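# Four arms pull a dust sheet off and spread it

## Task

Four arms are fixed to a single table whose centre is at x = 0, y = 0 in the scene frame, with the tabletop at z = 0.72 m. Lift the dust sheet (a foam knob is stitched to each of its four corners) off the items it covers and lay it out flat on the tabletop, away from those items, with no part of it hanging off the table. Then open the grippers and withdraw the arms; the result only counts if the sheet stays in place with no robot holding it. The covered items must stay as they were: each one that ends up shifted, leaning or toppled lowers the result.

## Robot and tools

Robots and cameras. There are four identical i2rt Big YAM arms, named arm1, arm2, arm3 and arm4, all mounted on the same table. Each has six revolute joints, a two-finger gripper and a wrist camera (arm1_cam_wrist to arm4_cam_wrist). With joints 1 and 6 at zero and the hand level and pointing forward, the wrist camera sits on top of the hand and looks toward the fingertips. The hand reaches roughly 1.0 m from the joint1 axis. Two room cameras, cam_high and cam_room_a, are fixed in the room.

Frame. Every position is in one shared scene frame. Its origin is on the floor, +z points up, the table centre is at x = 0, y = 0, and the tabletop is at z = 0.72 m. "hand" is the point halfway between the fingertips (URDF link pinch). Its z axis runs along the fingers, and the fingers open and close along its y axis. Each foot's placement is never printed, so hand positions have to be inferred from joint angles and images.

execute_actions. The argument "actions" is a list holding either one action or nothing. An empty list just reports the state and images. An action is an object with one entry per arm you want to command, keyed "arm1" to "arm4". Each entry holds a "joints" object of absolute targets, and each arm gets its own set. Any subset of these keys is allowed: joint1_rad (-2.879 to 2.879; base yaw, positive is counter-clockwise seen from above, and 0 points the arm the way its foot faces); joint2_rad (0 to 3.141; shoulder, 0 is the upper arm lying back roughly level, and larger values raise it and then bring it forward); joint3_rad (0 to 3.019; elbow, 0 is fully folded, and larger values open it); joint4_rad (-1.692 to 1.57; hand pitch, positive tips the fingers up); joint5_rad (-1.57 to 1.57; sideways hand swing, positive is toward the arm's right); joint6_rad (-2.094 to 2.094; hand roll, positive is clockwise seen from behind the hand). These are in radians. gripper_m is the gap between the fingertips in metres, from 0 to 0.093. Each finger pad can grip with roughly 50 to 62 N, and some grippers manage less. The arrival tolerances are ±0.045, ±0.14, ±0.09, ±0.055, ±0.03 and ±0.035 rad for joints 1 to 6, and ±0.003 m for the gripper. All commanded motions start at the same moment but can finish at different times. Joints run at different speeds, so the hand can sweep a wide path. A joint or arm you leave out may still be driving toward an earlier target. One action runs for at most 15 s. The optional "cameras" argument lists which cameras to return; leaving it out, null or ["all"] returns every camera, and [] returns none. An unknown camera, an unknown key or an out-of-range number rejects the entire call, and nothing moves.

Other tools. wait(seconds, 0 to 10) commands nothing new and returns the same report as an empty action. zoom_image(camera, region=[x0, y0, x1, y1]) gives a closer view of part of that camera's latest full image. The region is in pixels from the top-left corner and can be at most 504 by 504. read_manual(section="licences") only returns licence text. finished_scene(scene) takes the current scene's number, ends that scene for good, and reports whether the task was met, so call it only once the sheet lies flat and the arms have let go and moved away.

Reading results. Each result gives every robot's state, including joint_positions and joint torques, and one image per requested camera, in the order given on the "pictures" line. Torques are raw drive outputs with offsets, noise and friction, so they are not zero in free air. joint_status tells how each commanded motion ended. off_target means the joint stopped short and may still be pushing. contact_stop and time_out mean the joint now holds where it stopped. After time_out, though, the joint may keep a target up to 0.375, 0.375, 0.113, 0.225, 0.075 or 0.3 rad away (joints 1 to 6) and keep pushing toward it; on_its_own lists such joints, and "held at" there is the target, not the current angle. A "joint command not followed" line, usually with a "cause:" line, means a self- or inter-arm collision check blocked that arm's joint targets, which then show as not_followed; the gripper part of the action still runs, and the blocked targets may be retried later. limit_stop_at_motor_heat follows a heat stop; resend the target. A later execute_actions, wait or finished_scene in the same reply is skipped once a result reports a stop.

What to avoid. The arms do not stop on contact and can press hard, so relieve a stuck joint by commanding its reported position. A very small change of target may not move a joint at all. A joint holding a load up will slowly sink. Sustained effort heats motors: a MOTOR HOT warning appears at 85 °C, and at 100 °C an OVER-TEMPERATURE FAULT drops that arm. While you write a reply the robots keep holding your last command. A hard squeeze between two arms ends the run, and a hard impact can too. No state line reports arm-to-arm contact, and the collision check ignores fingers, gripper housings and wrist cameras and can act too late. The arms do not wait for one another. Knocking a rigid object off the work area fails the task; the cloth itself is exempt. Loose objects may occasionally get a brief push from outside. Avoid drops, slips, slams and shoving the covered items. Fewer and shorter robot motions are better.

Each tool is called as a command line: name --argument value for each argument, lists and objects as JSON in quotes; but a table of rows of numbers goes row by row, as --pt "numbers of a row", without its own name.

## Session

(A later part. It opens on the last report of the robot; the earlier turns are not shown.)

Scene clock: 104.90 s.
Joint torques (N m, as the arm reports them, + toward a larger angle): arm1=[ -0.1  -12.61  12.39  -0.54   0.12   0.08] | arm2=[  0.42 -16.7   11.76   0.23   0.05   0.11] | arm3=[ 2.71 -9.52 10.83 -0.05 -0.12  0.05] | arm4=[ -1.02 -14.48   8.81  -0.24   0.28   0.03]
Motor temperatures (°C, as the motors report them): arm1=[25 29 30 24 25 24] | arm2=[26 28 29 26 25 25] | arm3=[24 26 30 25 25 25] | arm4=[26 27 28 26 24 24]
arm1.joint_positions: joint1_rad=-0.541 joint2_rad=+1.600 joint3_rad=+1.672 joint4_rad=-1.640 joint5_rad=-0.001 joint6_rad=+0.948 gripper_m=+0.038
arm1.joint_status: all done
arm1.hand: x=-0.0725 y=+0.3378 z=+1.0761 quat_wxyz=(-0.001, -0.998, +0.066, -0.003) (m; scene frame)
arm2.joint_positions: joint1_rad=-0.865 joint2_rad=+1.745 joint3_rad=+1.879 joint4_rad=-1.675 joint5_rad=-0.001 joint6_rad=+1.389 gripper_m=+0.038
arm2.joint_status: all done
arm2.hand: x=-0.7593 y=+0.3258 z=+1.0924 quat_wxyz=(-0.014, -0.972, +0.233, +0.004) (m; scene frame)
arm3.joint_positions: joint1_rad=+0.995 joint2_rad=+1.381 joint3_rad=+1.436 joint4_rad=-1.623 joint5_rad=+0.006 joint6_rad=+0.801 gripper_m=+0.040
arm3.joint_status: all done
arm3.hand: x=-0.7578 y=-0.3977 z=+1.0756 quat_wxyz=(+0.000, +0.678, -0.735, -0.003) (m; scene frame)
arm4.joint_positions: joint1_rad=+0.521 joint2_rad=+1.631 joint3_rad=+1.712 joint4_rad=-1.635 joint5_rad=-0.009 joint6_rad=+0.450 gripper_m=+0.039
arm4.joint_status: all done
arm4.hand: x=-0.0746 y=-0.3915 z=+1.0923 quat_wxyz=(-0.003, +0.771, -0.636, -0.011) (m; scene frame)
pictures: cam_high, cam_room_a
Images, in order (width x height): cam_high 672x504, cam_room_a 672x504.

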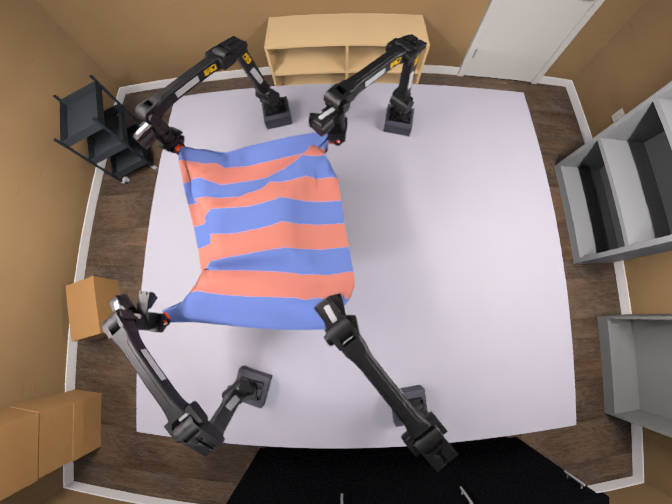

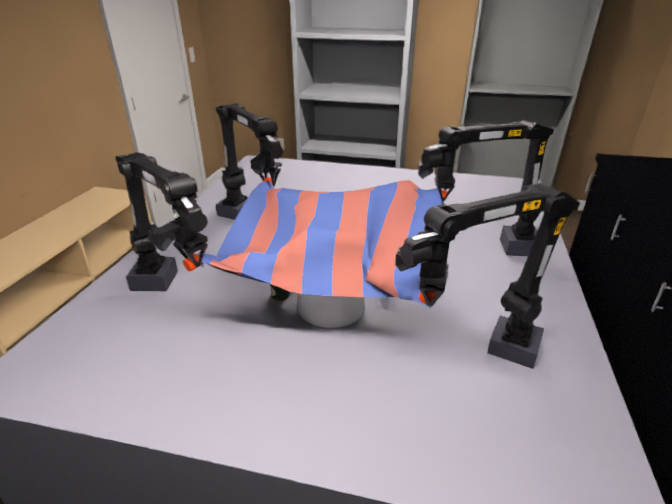

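execute_actions --actions '[{"arm1":{"joints":{"joint1_rad":0.16,"joint2_rad":1.12,"joint3_rad":1.22,"joint4_rad":-1.67,"joint6_rad":1.3}},"arm2":{"joints":{"joint1_rad":-0.26,"joint2_rad":1.28,"joint3_rad":1.35,"joint4_rad":-1.63,"joint6_rad":2.05}},"arm3":{"joints":{"joint1_rad":0.09,"joint2_rad":0.97,"joint3_rad":1.13,"joint4_rad":-1.69,"joint6_rad":0.3}},"arm4":{"joints":{"joint1_rad":-0.17,"joint2_rad":1.21,"joint3_rad":1.3,"joint4_rad":-1.64,"joint6_rad":-0.5}}}]' --cameras '["cam_high","cam_room_a"]'

execute_actions --actions '[{"arm1":{"joints":{"joint1_rad":1.135,"joint2_rad":1.6,"joint3_rad":1.68,"joint4_rad":-1.65,"joint6_rad":1.9}},"arm2":{"joints":{"joint1_rad":0.61,"joint2_rad":1.72,"joint3_rad":1.81,"joint4_rad":-1.67}},"arm3":{"joints":{"joint1_rad":-0.81,"joint2_rad":1.65,"joint3_rad":1.74,"joint4_rad":-1.66,"joint6_rad":-0.4}},"arm4":{"joints":{"joint1_rad":-1.02,"joint2_rad":1.74,"joint3_rad":1.86,"joint4_rad":-1.69,"joint6_rad":-1.5}}}]' --cameras '["cam_high","cam_room_a"]'

Scene clock: 137.40 s.
Joint torques (N m, as the arm reports them, + toward a larger angle): arm1=[ 0.82 -4.89  8.95 -0.54  0.26  0.09] | arm2=[ 0.72 -7.86 10.12  0.97  0.28  0.08] | arm3=[ 2.1  -3.96  8.99 -0.06 -0.15  0.02] | arm4=[-1.83 -7.66  6.95  0.59  0.32 -0.25]
Motor temperatures (°C, as the motors report them): arm1=[25 28 32 24 25 24] | arm2=[26 27 29 26 25 25] | arm3=[24 26 32 25 25 25] | arm4=[26 27 29 26 24 24]
arm1.joint_positions: joint1_rad=+0.149 joint2_rad=+1.102 joint3_rad=+1.234 joint4_rad=-1.662 joint5_rad=-0.002 joint6_rad=+1.289 gripper_m=+0.038
arm1.joint_status: all done
arm1.hand: x=+0.2384 y=+0.3890 z=+1.0934 quat_wxyz=(-0.021, -0.994, -0.108, -0.001) (m; scene frame)
arm2.joint_positions: joint1_rad=-0.260 joint2_rad=+1.264 joint3_rad=+1.359 joint4_rad=-1.632 joint5_rad=-0.007 joint6_rad=+2.041 gripper_m=+0.038
arm2.joint_status: all done
arm2.hand: x=-0.4471 y=+0.3946 z=+1.0989 quat_wxyz=(-0.016, -0.967, +0.256, -0.009) (m; scene frame)
arm3.joint_positions: joint1_rad=+0.091 joint2_rad=+0.960 joint3_rad=+1.132 joint4_rad=-1.684 joint5_rad=+0.005 joint6_rad=+0.302 gripper_m=+0.040
arm3.joint_status: all done
arm3.hand: x=-0.4484 y=-0.4525 z=+1.0826 quat_wxyz=(-0.018, +0.516, -0.856, -0.021) (m; scene frame)
arm4.joint_positions: joint1_rad=-0.154 joint2_rad=+1.208 joint3_rad=+1.309 joint4_rad=-1.635 joint5_rad=-0.012 joint6_rad=-0.472 gripper_m=+0.039
arm4.joint_status: all done
arm4.hand: x=+0.2337 y=-0.4495 z=+1.1050 quat_wxyz=(-0.018, +0.844, -0.536, -0.016) (m; scene frame)
pictures: cam_high, cam_room_a
Images, in order (width x height): cam_high 672x504, cam_room_a 672x504.

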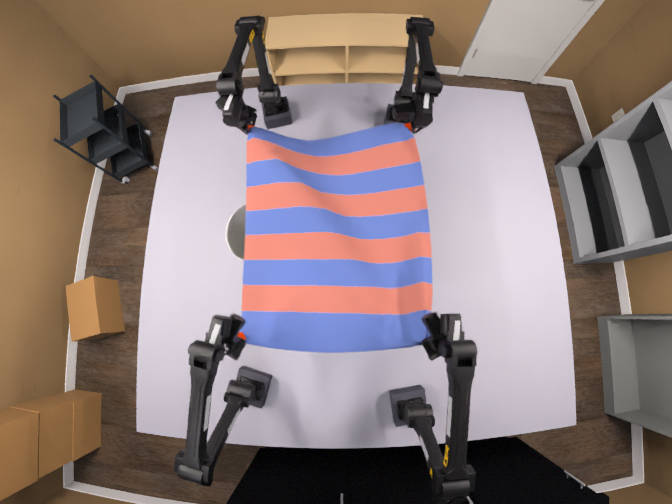

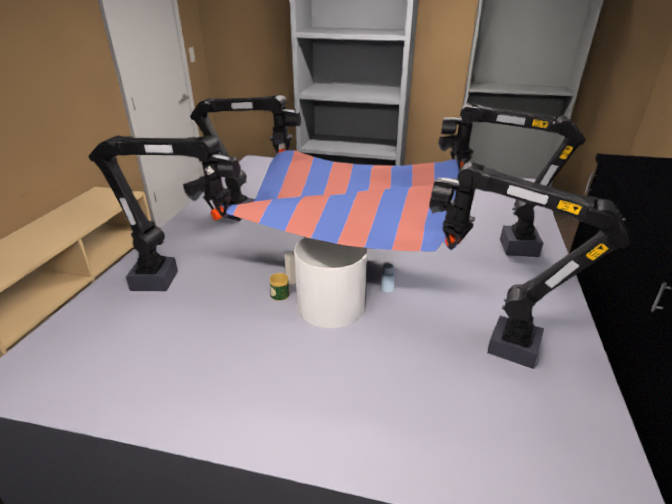

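Scene clock: 140.40 s.
Joint torques (N m, as the arm reports them, + toward a larger angle): arm1=[ -0.55 -14.6   15.03  -0.28   0.15   0.13] | arm2=[  1.79 -18.74  12.4   -0.37  -0.43  -0.2 ] | arm3=[  1.95 -15.87  12.28  -0.1    0.08   0.05] | arm4=[ -2.18 -17.32  11.82   0.01   0.77  -0.33]
Motor temperatures (°C, as the motors report them): arm1=[25 28 32 24 25 24] | arm2=[26 27 30 26 25 25] | arm3=[24 26 32 25 25 25] | arm4=[26 27 29 26 24 24]
arm1.joint_positions: joint1_rad=+1.139 joint2_rad=+1.608 joint3_rad=+1.617 joint4_rad=-1.651 joint5_rad=-0.001 joint6_rad=+1.892 gripper_m=+0.038
arm1.joint_status: all done
arm1.hand: x=+0.6323 y=+0.4061 z=+1.0570 quat_wxyz=(+0.028, -0.954, -0.297, +0.017) (m; scene frame)
arm2.joint_positions: joint1_rad=+0.598 joint2_rad=+1.726 joint3_rad=+1.791 joint4_rad=-1.644 joint5_rad=+0.014 joint6_rad=+2.071 gripper_m=+0.038
arm2.joint_status: all done
arm2.hand: x=-0.0513 y=+0.3902 z=+1.0705 quat_wxyz=(-0.002, -0.988, -0.155, +0.007) (m; scene frame)
arm3.joint_positions: joint1_rad=-0.807 joint2_rad=+1.666 joint3_rad=+1.701 joint4_rad=-1.656 joint5_rad=-0.003 joint6_rad=-0.400 gripper_m=+0.040
arm3.joint_status: all done
arm3.hand: x=-0.0590 y=-0.4666 z=+1.0491 quat_wxyz=(+0.029, +0.430, -0.902, -0.001) (m; scene frame)
arm4.joint_positions: joint1_rad=-0.998 joint2_rad=+1.765 joint3_rad=+1.794 joint4_rad=-1.665 joint5_rad=-0.026 joint6_rad=-1.463 gripper_m=+0.039
arm4.joint_status: joint6_rad time_out (moved -0.992 of -1.028); the others done
joint sent to its limit — the command would take arm4.joint4_rad past its lower limit, so that joint was sent only as far as its limit.
arm4.on_its_own: joint6_rad reads -1.463 and still pushes toward -1.500 since a time_out
arm4.hand: x=+0.6272 y=-0.4491 z=+1.0597 quat_wxyz=(+0.020, +0.880, -0.473, -0.025) (m; scene frame)
pictures: cam_high, cam_room_a
Images, in order (width x height): cam_high 672x504, cam_room_a 672x504.

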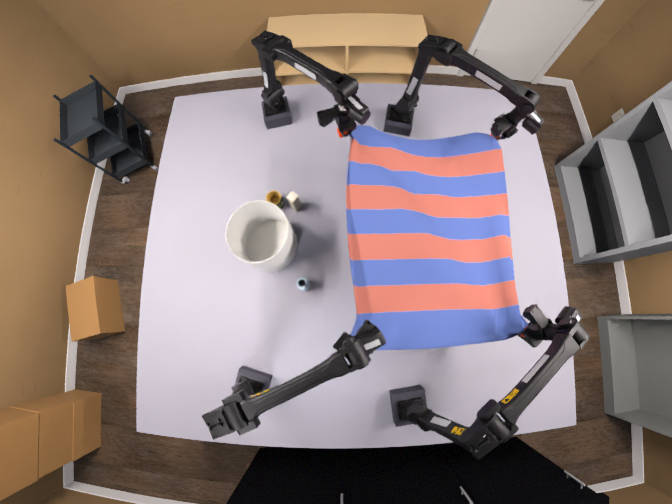

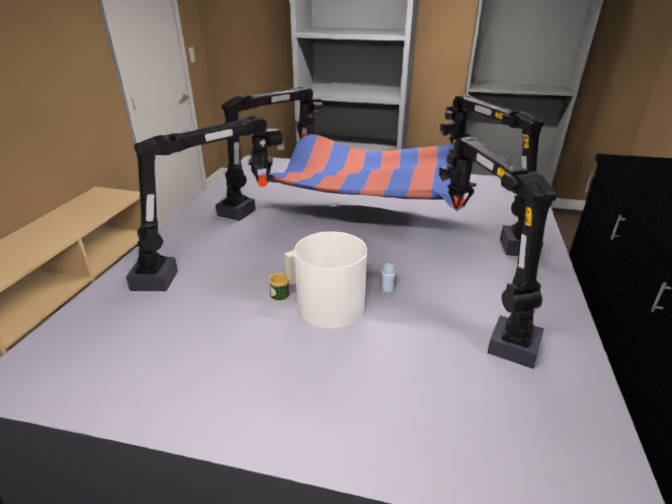

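execute_actions --actions '[{"arm1":{"joints":{"joint1_rad":1.3,"joint2_rad":1.8,"joint3_rad":1.08,"joint4_rad":-0.82}},"arm2":{"joints":{"joint1_rad":0.68,"joint2_rad":1.83,"joint3_rad":1.11,"joint4_rad":-0.83}},"arm3":{"joints":{"joint1_rad":-0.9,"joint2_rad":1.79,"joint3_rad":1.09,"joint4_rad":-0.83}},"arm4":{"joints":{"joint1_rad":-1.07,"joint2_rad":1.88,"joint3_rad":1.23,"joint4_rad":-0.88,"joint6_rad":-1.46}}}]' --cameras '["cam_high","cam_room_a"]'

Scene clock: 152.17 s.
Joint torques (N m, as the arm reports them, + toward a larger angle): arm1=[  2.68 -16.63   6.22  -0.11  -0.68   0.13] | arm2=[  3.15 -16.32   5.3    0.12  -0.81  -0.25] | arm3=[ -1.44 -15.34   5.39   0.02   0.99   0.29] | arm4=[ -2.64 -17.28   4.85   0.89   0.39  -0.07]
Motor temperatures (°C, as the motors report them): arm1=[25 29 34 24 25 24] | arm2=[26 28 30 26 25 25] | arm3=[24 27 33 25 25 25] | arm4=[26 27 31 26 25 24]
arm1.joint_positions: joint1_rad=+1.277 joint2_rad=+1.826 joint3_rad=+1.098 joint4_rad=-0.831 joint5_rad=+0.016 joint6_rad=+1.892 gripper_m=+0.038
arm1.joint_status: all done
arm1.hand: x=+0.6707 y=+0.4564 z=+0.7725 quat_wxyz=(-0.011, -0.932, -0.362, -0.001) (m; scene frame)
arm2.joint_positions: joint1_rad=+0.650 joint2_rad=+1.819 joint3_rad=+1.151 joint4_rad=-0.810 joint5_rad=+0.025 joint6_rad=+2.075 gripper_m=+0.038
arm2.joint_status: all done
arm2.hand: x=-0.0512 y=+0.4239 z=+0.7969 quat_wxyz=(-0.044, -0.983, -0.177, -0.021) (m; scene frame)
arm3.joint_positions: joint1_rad=-0.857 joint2_rad=+1.804 joint3_rad=+1.109 joint4_rad=-0.825 joint5_rad=-0.027 joint6_rad=-0.423 gripper_m=+0.038
arm3.joint_status: all done
arm3.hand: x=-0.0634 y=-0.4915 z=+0.7740 quat_wxyz=(-0.022, +0.417, -0.908, -0.014) (m; scene frame)
arm4.joint_positions: joint1_rad=-1.038 joint2_rad=+1.904 joint3_rad=+1.246 joint4_rad=-0.885 joint5_rad=-0.016 joint6_rad=-1.450 gripper_m=+0.039
arm4.joint_status: all done
arm4.hand: x=+0.6357 y=-0.4688 z=+0.7915 quat_wxyz=(-0.021, +0.868, -0.496, -0.003) (m; scene frame)
pictures: cam_high, cam_room_a
Images, in order (width x height): cam_high 672x504, cam_room_a 672x504.

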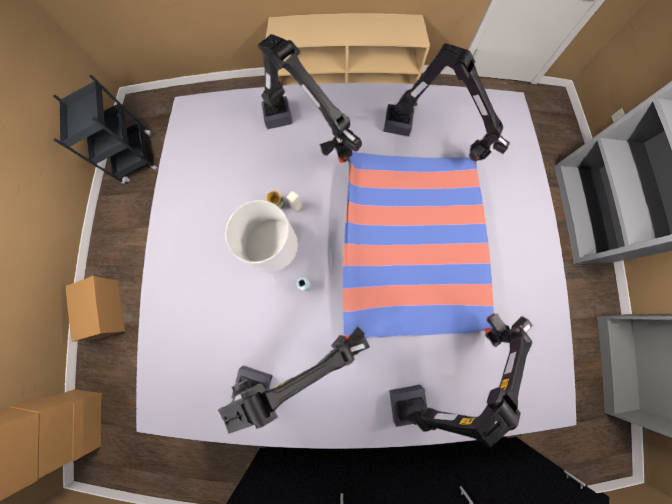

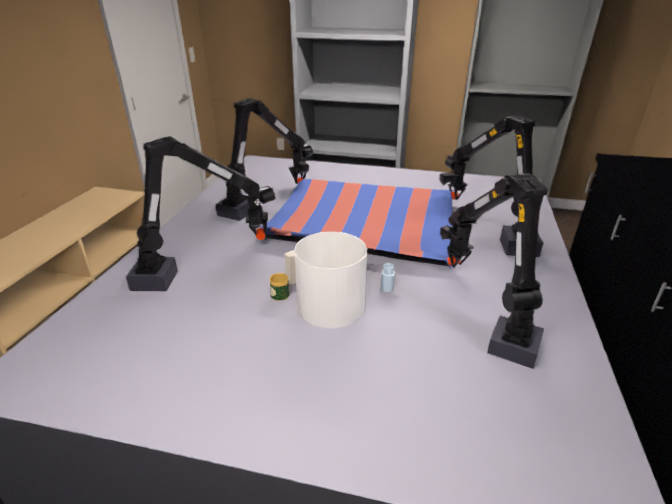

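Taut: about 0.9 × 0.7. Ease tension, lower via shoulder, release, lift.

execute_actions --actions '[{"arm1":{"joints":{"joint1_rad":1.26,"joint2_rad":1.88,"joint4_rad":-0.8}},"arm2":{"joints":{"joint1_rad":0.63,"joint2_rad":1.93,"joint4_rad":-0.79}},"arm3":{"joints":{"joint1_rad":-0.85,"joint2_rad":1.86,"joint4_rad":-0.81}},"arm4":{"joints":{"joint1_rad":-1.04,"joint2_rad":1.98,"joint4_rad":-0.82}}}]' --cameras '[]'

execute_actions --actions '[{"arm1":{"joints":{"gripper_m":0.09}},"arm2":{"joints":{"gripper_m":0.09}},"arm3":{"joints":{"gripper_m":0.09}},"arm4":{"joints":{"gripper_m":0.09}}}]' --cameras '[]'

execute_actions --actions '[{"arm1":{"joints":{"joint2_rad":1.3}},"arm2":{"joints":{"joint2_rad":1.3}},"arm3":{"joints":{"joint2_rad":1.3}},"arm4":{"joints":{"joint2_rad":1.4}}}]'

Scene clock: 163.70 s.
Joint torques (N m, as the arm reports them, + toward a larger angle): arm1=[ -0.89 -13.7    6.5    0.1   -0.42   0.1 ] | arm2=[  1.9  -15.04   5.45   0.17  -0.5   -0.25] | arm3=[  0.8  -13.31   5.87   0.31   0.62   0.25] | arm4=[ -1.39 -15.8    4.9    0.86   0.27  -0.08]
Motor temperatures (°C, as the motors report them): arm1=[25 29 31 24 25 24] | arm2=[26 28 28 26 25 25] | arm3=[24 27 31 25 26 26] | arm4=[26 27 29 26 25 24]
arm1.joint_positions: joint1_rad=+1.258 joint2_rad=+1.855 joint3_rad=+1.090 joint4_rad=-0.811 joint5_rad=+0.011 joint6_rad=+1.892 gripper_m=+0.038
arm1.joint_status: all done
arm1.hand: x=+0.6637 y=+0.4510 z=+0.7576 quat_wxyz=(-0.003, -0.936, -0.353, +0.003) (m; scene frame)
arm2.joint_positions: joint1_rad=+0.616 joint2_rad=+1.901 joint3_rad=+1.141 joint4_rad=-0.773 joint5_rad=+0.016 joint6_rad=+2.075 gripper_m=+0.038
arm2.joint_status: all done
arm2.hand: x=-0.0673 y=+0.4180 z=+0.7553 quat_wxyz=(-0.020, -0.987, -0.161, -0.007) (m; scene frame)
arm3.joint_positions: joint1_rad=-0.829 joint2_rad=+1.844 joint3_rad=+1.099 joint4_rad=-0.808 joint5_rad=-0.017 joint6_rad=-0.423 gripper_m=+0.038
arm3.joint_status: all done
arm3.hand: x=-0.0751 y=-0.4842 z=+0.7527 quat_wxyz=(-0.005, +0.430, -0.903, -0.009) (m; scene frame)
arm4.joint_positions: joint1_rad=-1.033 joint2_rad=+1.981 joint3_rad=+1.239 joint4_rad=-0.825 joint5_rad=-0.013 joint6_rad=-1.450 gripper_m=+0.039
arm4.joint_status: all done
arm4.hand: x=+0.6333 y=-0.4680 z=+0.7510 quat_wxyz=(-0.009, +0.869, -0.494, -0.007) (m; scene frame)
pictures: none
No camera images: the call's "cameras" was empty. Leave "cameras" out to get every camera's image.

Scene clock: 164.40 s.
Joint torques (N m, as the arm reports them, + toward a larger angle): arm1=[ -0.4  -13.93   6.39   0.24   0.05   0.09] | arm2=[  1.53 -14.67   7.38   0.22  -0.07  -0.14] | arm3=[  2.2  -12.69   6.41   0.16   0.08   0.18] | arm4=[ -1.21 -16.08   4.99   0.87  -0.07  -0.07]
Motor temperatures (°C, as the motors report them): arm1=[25 29 31 24 25 24] | arm2=[26 28 28 26 25 25] | arm3=[24 27 31 25 26 26] | arm4=[26 27 29 26 25 24]
arm1.joint_positions: joint1_rad=+1.258 joint2_rad=+1.855 joint3_rad=+1.090 joint4_rad=-0.811 joint5_rad=+0.002 joint6_rad=+1.892 gripper_m=+0.090
arm1.joint_status: all done
arm1.hand: x=+0.6645 y=+0.4523 z=+0.7576 quat_wxyz=(+0.000, -0.936, -0.353, -0.001) (m; scene frame)
arm2.joint_positions: joint1_rad=+0.620 joint2_rad=+1.901 joint3_rad=+1.115 joint4_rad=-0.777 joint5_rad=+0.003 joint6_rad=+2.065 gripper_m=+0.090
arm2.joint_status: all done
arm2.hand: x=-0.0752 y=+0.4307 z=+0.7479 quat_wxyz=(-0.005, -0.986, -0.169, -0.002) (m; scene frame)
arm3.joint_positions: joint1_rad=-0.847 joint2_rad=+1.844 joint3_rad=+1.092 joint4_rad=-0.808 joint5_rad=-0.003 joint6_rad=-0.409 gripper_m=+0.090
arm3.joint_status: all done
arm3.hand: x=-0.0736 y=-0.4955 z=+0.7506 quat_wxyz=(-0.002, +0.416, -0.910, -0.002) (m; scene frame)
arm4.joint_positions: joint1_rad=-1.033 joint2_rad=+1.981 joint3_rad=+1.239 joint4_rad=-0.825 joint5_rad=-0.003 joint6_rad=-1.450 gripper_m=+0.090
arm4.joint_status: all done
arm4.hand: x=+0.6343 y=-0.4693 z=+0.7509 quat_wxyz=(-0.007, +0.869, -0.494, -0.002) (m; scene frame)
pictures: none
No camera images: the call's "cameras" was empty. Leave "cameras" out to get every camera's image.

Scene clock: 165.87 s.
Joint torques (N m, as the arm reports them, + toward a larger angle): arm1=[-0.81 -7.31 11.09  1.06 -0.01  0.04] | arm2=[ 1.53 -8.66 12.41  1.42 -0.07 -0.18] | arm3=[ 2.24 -9.   10.69  0.88  0.06  0.15] | arm4=[ -1.35 -10.48   8.56   1.9   -0.08  -0.02]
Motor temperatures (°C, as the motors report them): arm1=[25 29 31 24 25 24] | arm2=[26 28 28 26 25 25] | arm3=[24 27 31 25 26 26] | arm4=[26 27 29 26 25 24]
arm1.joint_positions: joint1_rad=+1.258 joint2_rad=+1.276 joint3_rad=+1.080 joint4_rad=-0.810 joint5_rad=+0.002 joint6_rad=+1.892 gripper_m=+0.090
arm1.joint_status: all done
arm1.hand: x=+0.6759 y=+0.4446 z=+1.0231 quat_wxyz=(-0.218, -0.898, -0.338, -0.178) (m; scene frame)
arm2.joint_positions: joint1_rad=+0.620 joint2_rad=+1.277 joint3_rad=+1.103 joint4_rad=-0.777 joint5_rad=+0.003 joint6_rad=+2.064 gripper_m=+0.090
arm2.joint_status: all done
arm2.hand: x=-0.0644 y=+0.4204 z=+1.0442 quat_wxyz=(-0.242, -0.938, -0.161, -0.188) (m; scene frame)
arm3.joint_positions: joint1_rad=-0.847 joint2_rad=+1.284 joint3_rad=+1.079 joint4_rad=-0.808 joint5_rad=-0.003 joint6_rad=-0.408 gripper_m=+0.090
arm3.joint_status: all done
arm3.hand: x=-0.0603 y=-0.4893 z=+1.0068 quat_wxyz=(-0.271, +0.400, -0.875, -0.007) (m; scene frame)
arm4.joint_positions: joint1_rad=-1.033 joint2_rad=+1.395 joint3_rad=+1.223 joint4_rad=-0.825 joint5_rad=-0.003 joint6_rad=-1.450 gripper_m=+0.090
arm4.joint_status: all done
arm4.hand: x=+0.6453 y=-0.4633 z=+1.0483 quat_wxyz=(-0.267, +0.832, -0.474, +0.107) (m; scene frame)
pictures: arm1_cam_wrist, arm2_cam_wrist, arm3_cam_wrist, arm4_cam_wrist, cam_high, cam_room_a
Images, in order (width x height): arm1_cam_wrist 672x504, arm2_cam_wrist 672x504, arm3_cam_wrist 672x504, arm4_cam_wrist 672x504, cam_high 672x504, cam_room_a 672x504.

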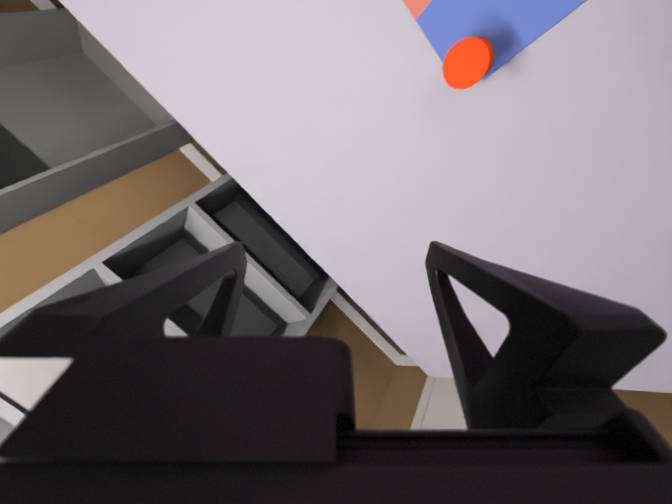

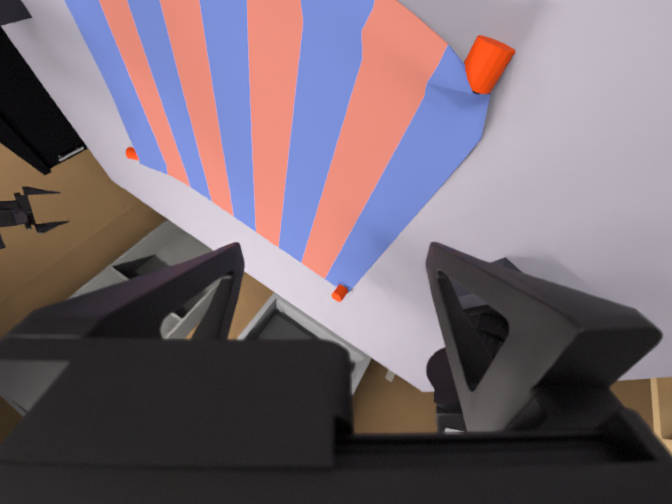

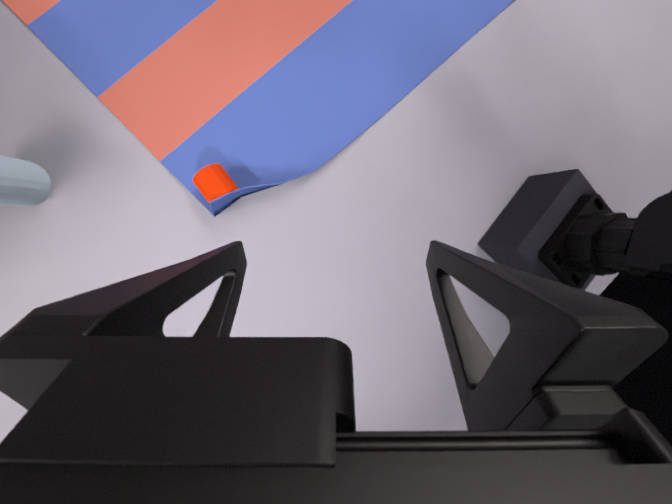

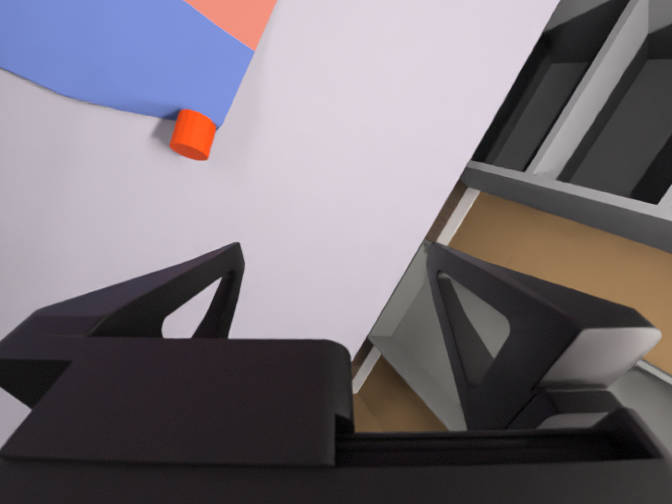

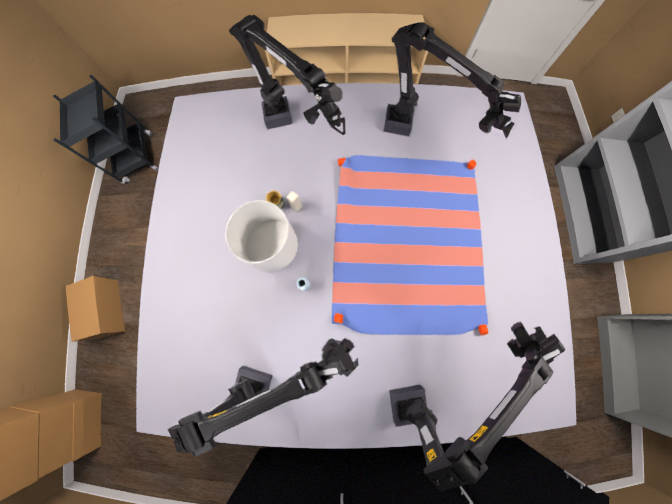

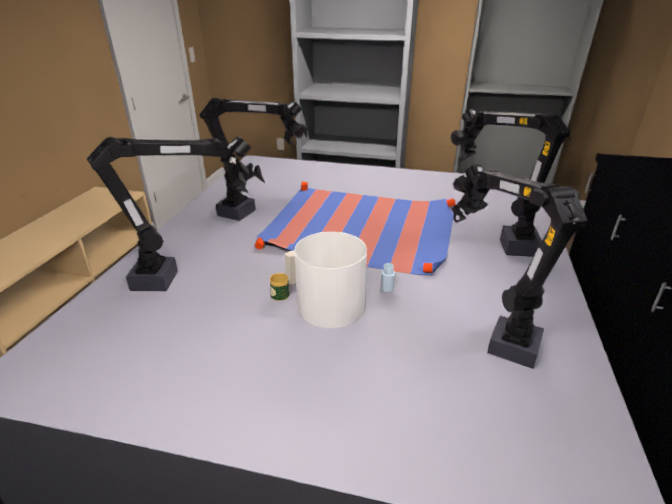

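execute_actions --actions '[{"arm3":{"joints":{"joint1_rad":-0.64,"joint2_rad":1.84,"joint3_rad":1.26,"joint4_rad":-0.97,"joint6_rad":-0.91}},"arm1":{"joints":{"joint2_rad":0.7}},"arm2":{"joints":{"joint2_rad":0.7,"joint1_rad":0.1}},"arm4":{"joints":{"joint2_rad":0.7}}}]' --cameras '["arm3_cam_wrist"]'

Scene clock: 175.13 s.
Joint torques (N m, as the arm reports them, + toward a larger angle): arm1=[-1.02 -0.85 11.01  1.7  -0.06  0.02] | arm2=[ 0.15  0.74 12.23  2.08 -0.09 -0.2 ] | arm3=[  2.12 -16.62   8.81  -0.29  -0.05   0.01] | arm4=[-1.31 -1.42  8.33  2.66 -0.03  0.02]
Motor temperatures (°C, as the motors report them): arm1=[25 28 31 24 25 24] | arm2=[26 27 30 26 25 25] | arm3=[24 27 32 25 26 26] | arm4=[26 27 29 26 24 24]
arm1.joint_positions: joint1_rad=+1.258 joint2_rad=+0.690 joint3_rad=+1.080 joint4_rad=-0.810 joint5_rad=+0.002 joint6_rad=+1.892 gripper_m=+0.090
arm1.joint_status: all done
arm1.hand: x=+0.5600 y=+0.5111 z=+1.2607 quat_wxyz=(-0.424, -0.784, -0.294, -0.345) (m; scene frame)
arm2.joint_positions: joint1_rad=+0.107 joint2_rad=+0.689 joint3_rad=+1.103 joint4_rad=-0.777 joint5_rad=+0.002 joint6_rad=+2.063 gripper_m=+0.090
arm2.joint_status: all done
arm2.hand: x=-0.3214 y=+0.4206 z=+1.2871 quat_wxyz=(-0.523, -0.819, +0.072, -0.225) (m; scene frame)
arm3.joint_positions: joint1_rad=-0.636 joint2_rad=+1.856 joint3_rad=+1.241 joint4_rad=-0.960 joint5_rad=+0.000 joint6_rad=-0.901 gripper_m=+0.090
arm3.joint_status: all done
arm3.hand: x=-0.0984 y=-0.3906 z=+0.7895 quat_wxyz=(+0.005, +0.703, -0.711, -0.002) (m; scene frame)
arm4.joint_positions: joint1_rad=-1.033 joint2_rad=+0.700 joint3_rad=+1.223 joint4_rad=-0.825 joint5_rad=-0.003 joint6_rad=-1.450 gripper_m=+0.090
arm4.joint_status: all done
arm4.hand: x=+0.4933 y=-0.5832 z=+1.3471 quat_wxyz=(-0.552, +0.697, -0.398, +0.227) (m; scene frame)
pictures: arm3_cam_wrist
Images, in order (width x height): arm3_cam_wrist 672x504.

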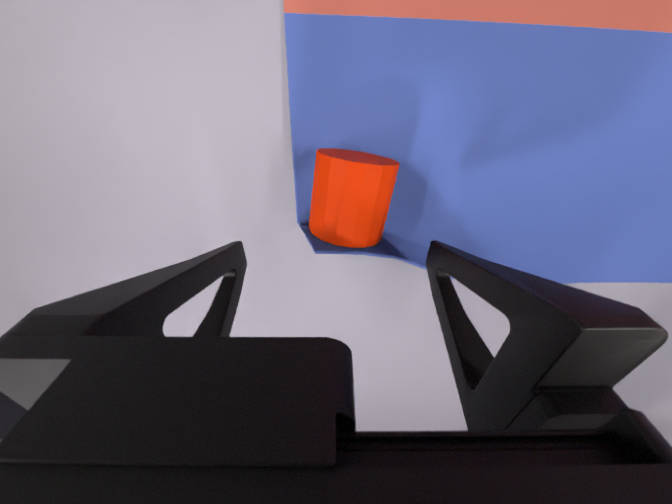

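Only a ~1.5 cm curl; leave it.

execute_actions --actions '[{"arm3":{"joints":{"joint2_rad":0.8}}}]' --cameras '[]'

finished_scene --scene 1

Scene clock: 181.50 s.
Joint torques (N m, as the arm reports them, + toward a larger angle): arm1=[-0.56 -0.06 11.04  1.6   0.02  0.01] | arm2=[ 0.12  0.74 12.29  2.08 -0.1  -0.2 ] | arm3=[ 2.27 -1.97 11.21  1.11 -0.02  0.09] | arm4=[-1.44 -1.17  8.27  2.61 -0.03  0.02]
Motor temperatures (°C, as the motors report them): arm1=[25 28 32 24 25 24] | arm2=[26 27 30 26 25 25] | arm3=[24 27 32 25 26 25] | arm4=[26 27 29 26 24 24]
arm1.joint_positions: joint1_rad=+1.258 joint2_rad=+0.690 joint3_rad=+1.080 joint4_rad=-0.810 joint5_rad=+0.002 joint6_rad=+1.892 gripper_m=+0.090
arm1.joint_status: not commanded
arm1.hand: x=+0.5600 y=+0.5111 z=+1.2607 quat_wxyz=(-0.424, -0.784, -0.294, -0.345) (m; scene frame)
arm2.joint_positions: joint1_rad=+0.107 joint2_rad=+0.689 joint3_rad=+1.103 joint4_rad=-0.777 joint5_rad=+0.002 joint6_rad=+2.063 gripper_m=+0.090
arm2.joint_status: not commanded
arm2.hand: x=-0.3214 y=+0.4206 z=+1.2871 quat_wxyz=(-0.523, -0.819, +0.072, -0.225) (m; scene frame)
arm3.joint_positions: joint1_rad=-0.636 joint2_rad=+0.789 joint3_rad=+1.241 joint4_rad=-0.960 joint5_rad=+0.000 joint6_rad=-0.901 gripper_m=+0.090
arm3.joint_status: all done
arm3.hand: x=-0.2082 y=-0.4770 z=+1.2760 quat_wxyz=(-0.500, +0.607, -0.614, +0.060) (m; scene frame)
arm4.joint_positions: joint1_rad=-1.033 joint2_rad=+0.700 joint3_rad=+1.223 joint4_rad=-0.825 joint5_rad=-0.003 joint6_rad=-1.450 gripper_m=+0.090
arm4.joint_status: not commanded
arm4.hand: x=+0.4933 y=-0.5832 z=+1.3471 quat_wxyz=(-0.552, +0.697, -0.398, +0.227) (m; scene frame)
pictures: none
No camera images: the call's "cameras" was empty. Leave "cameras" out to get every camera's image.

The scene is finished: the task was done.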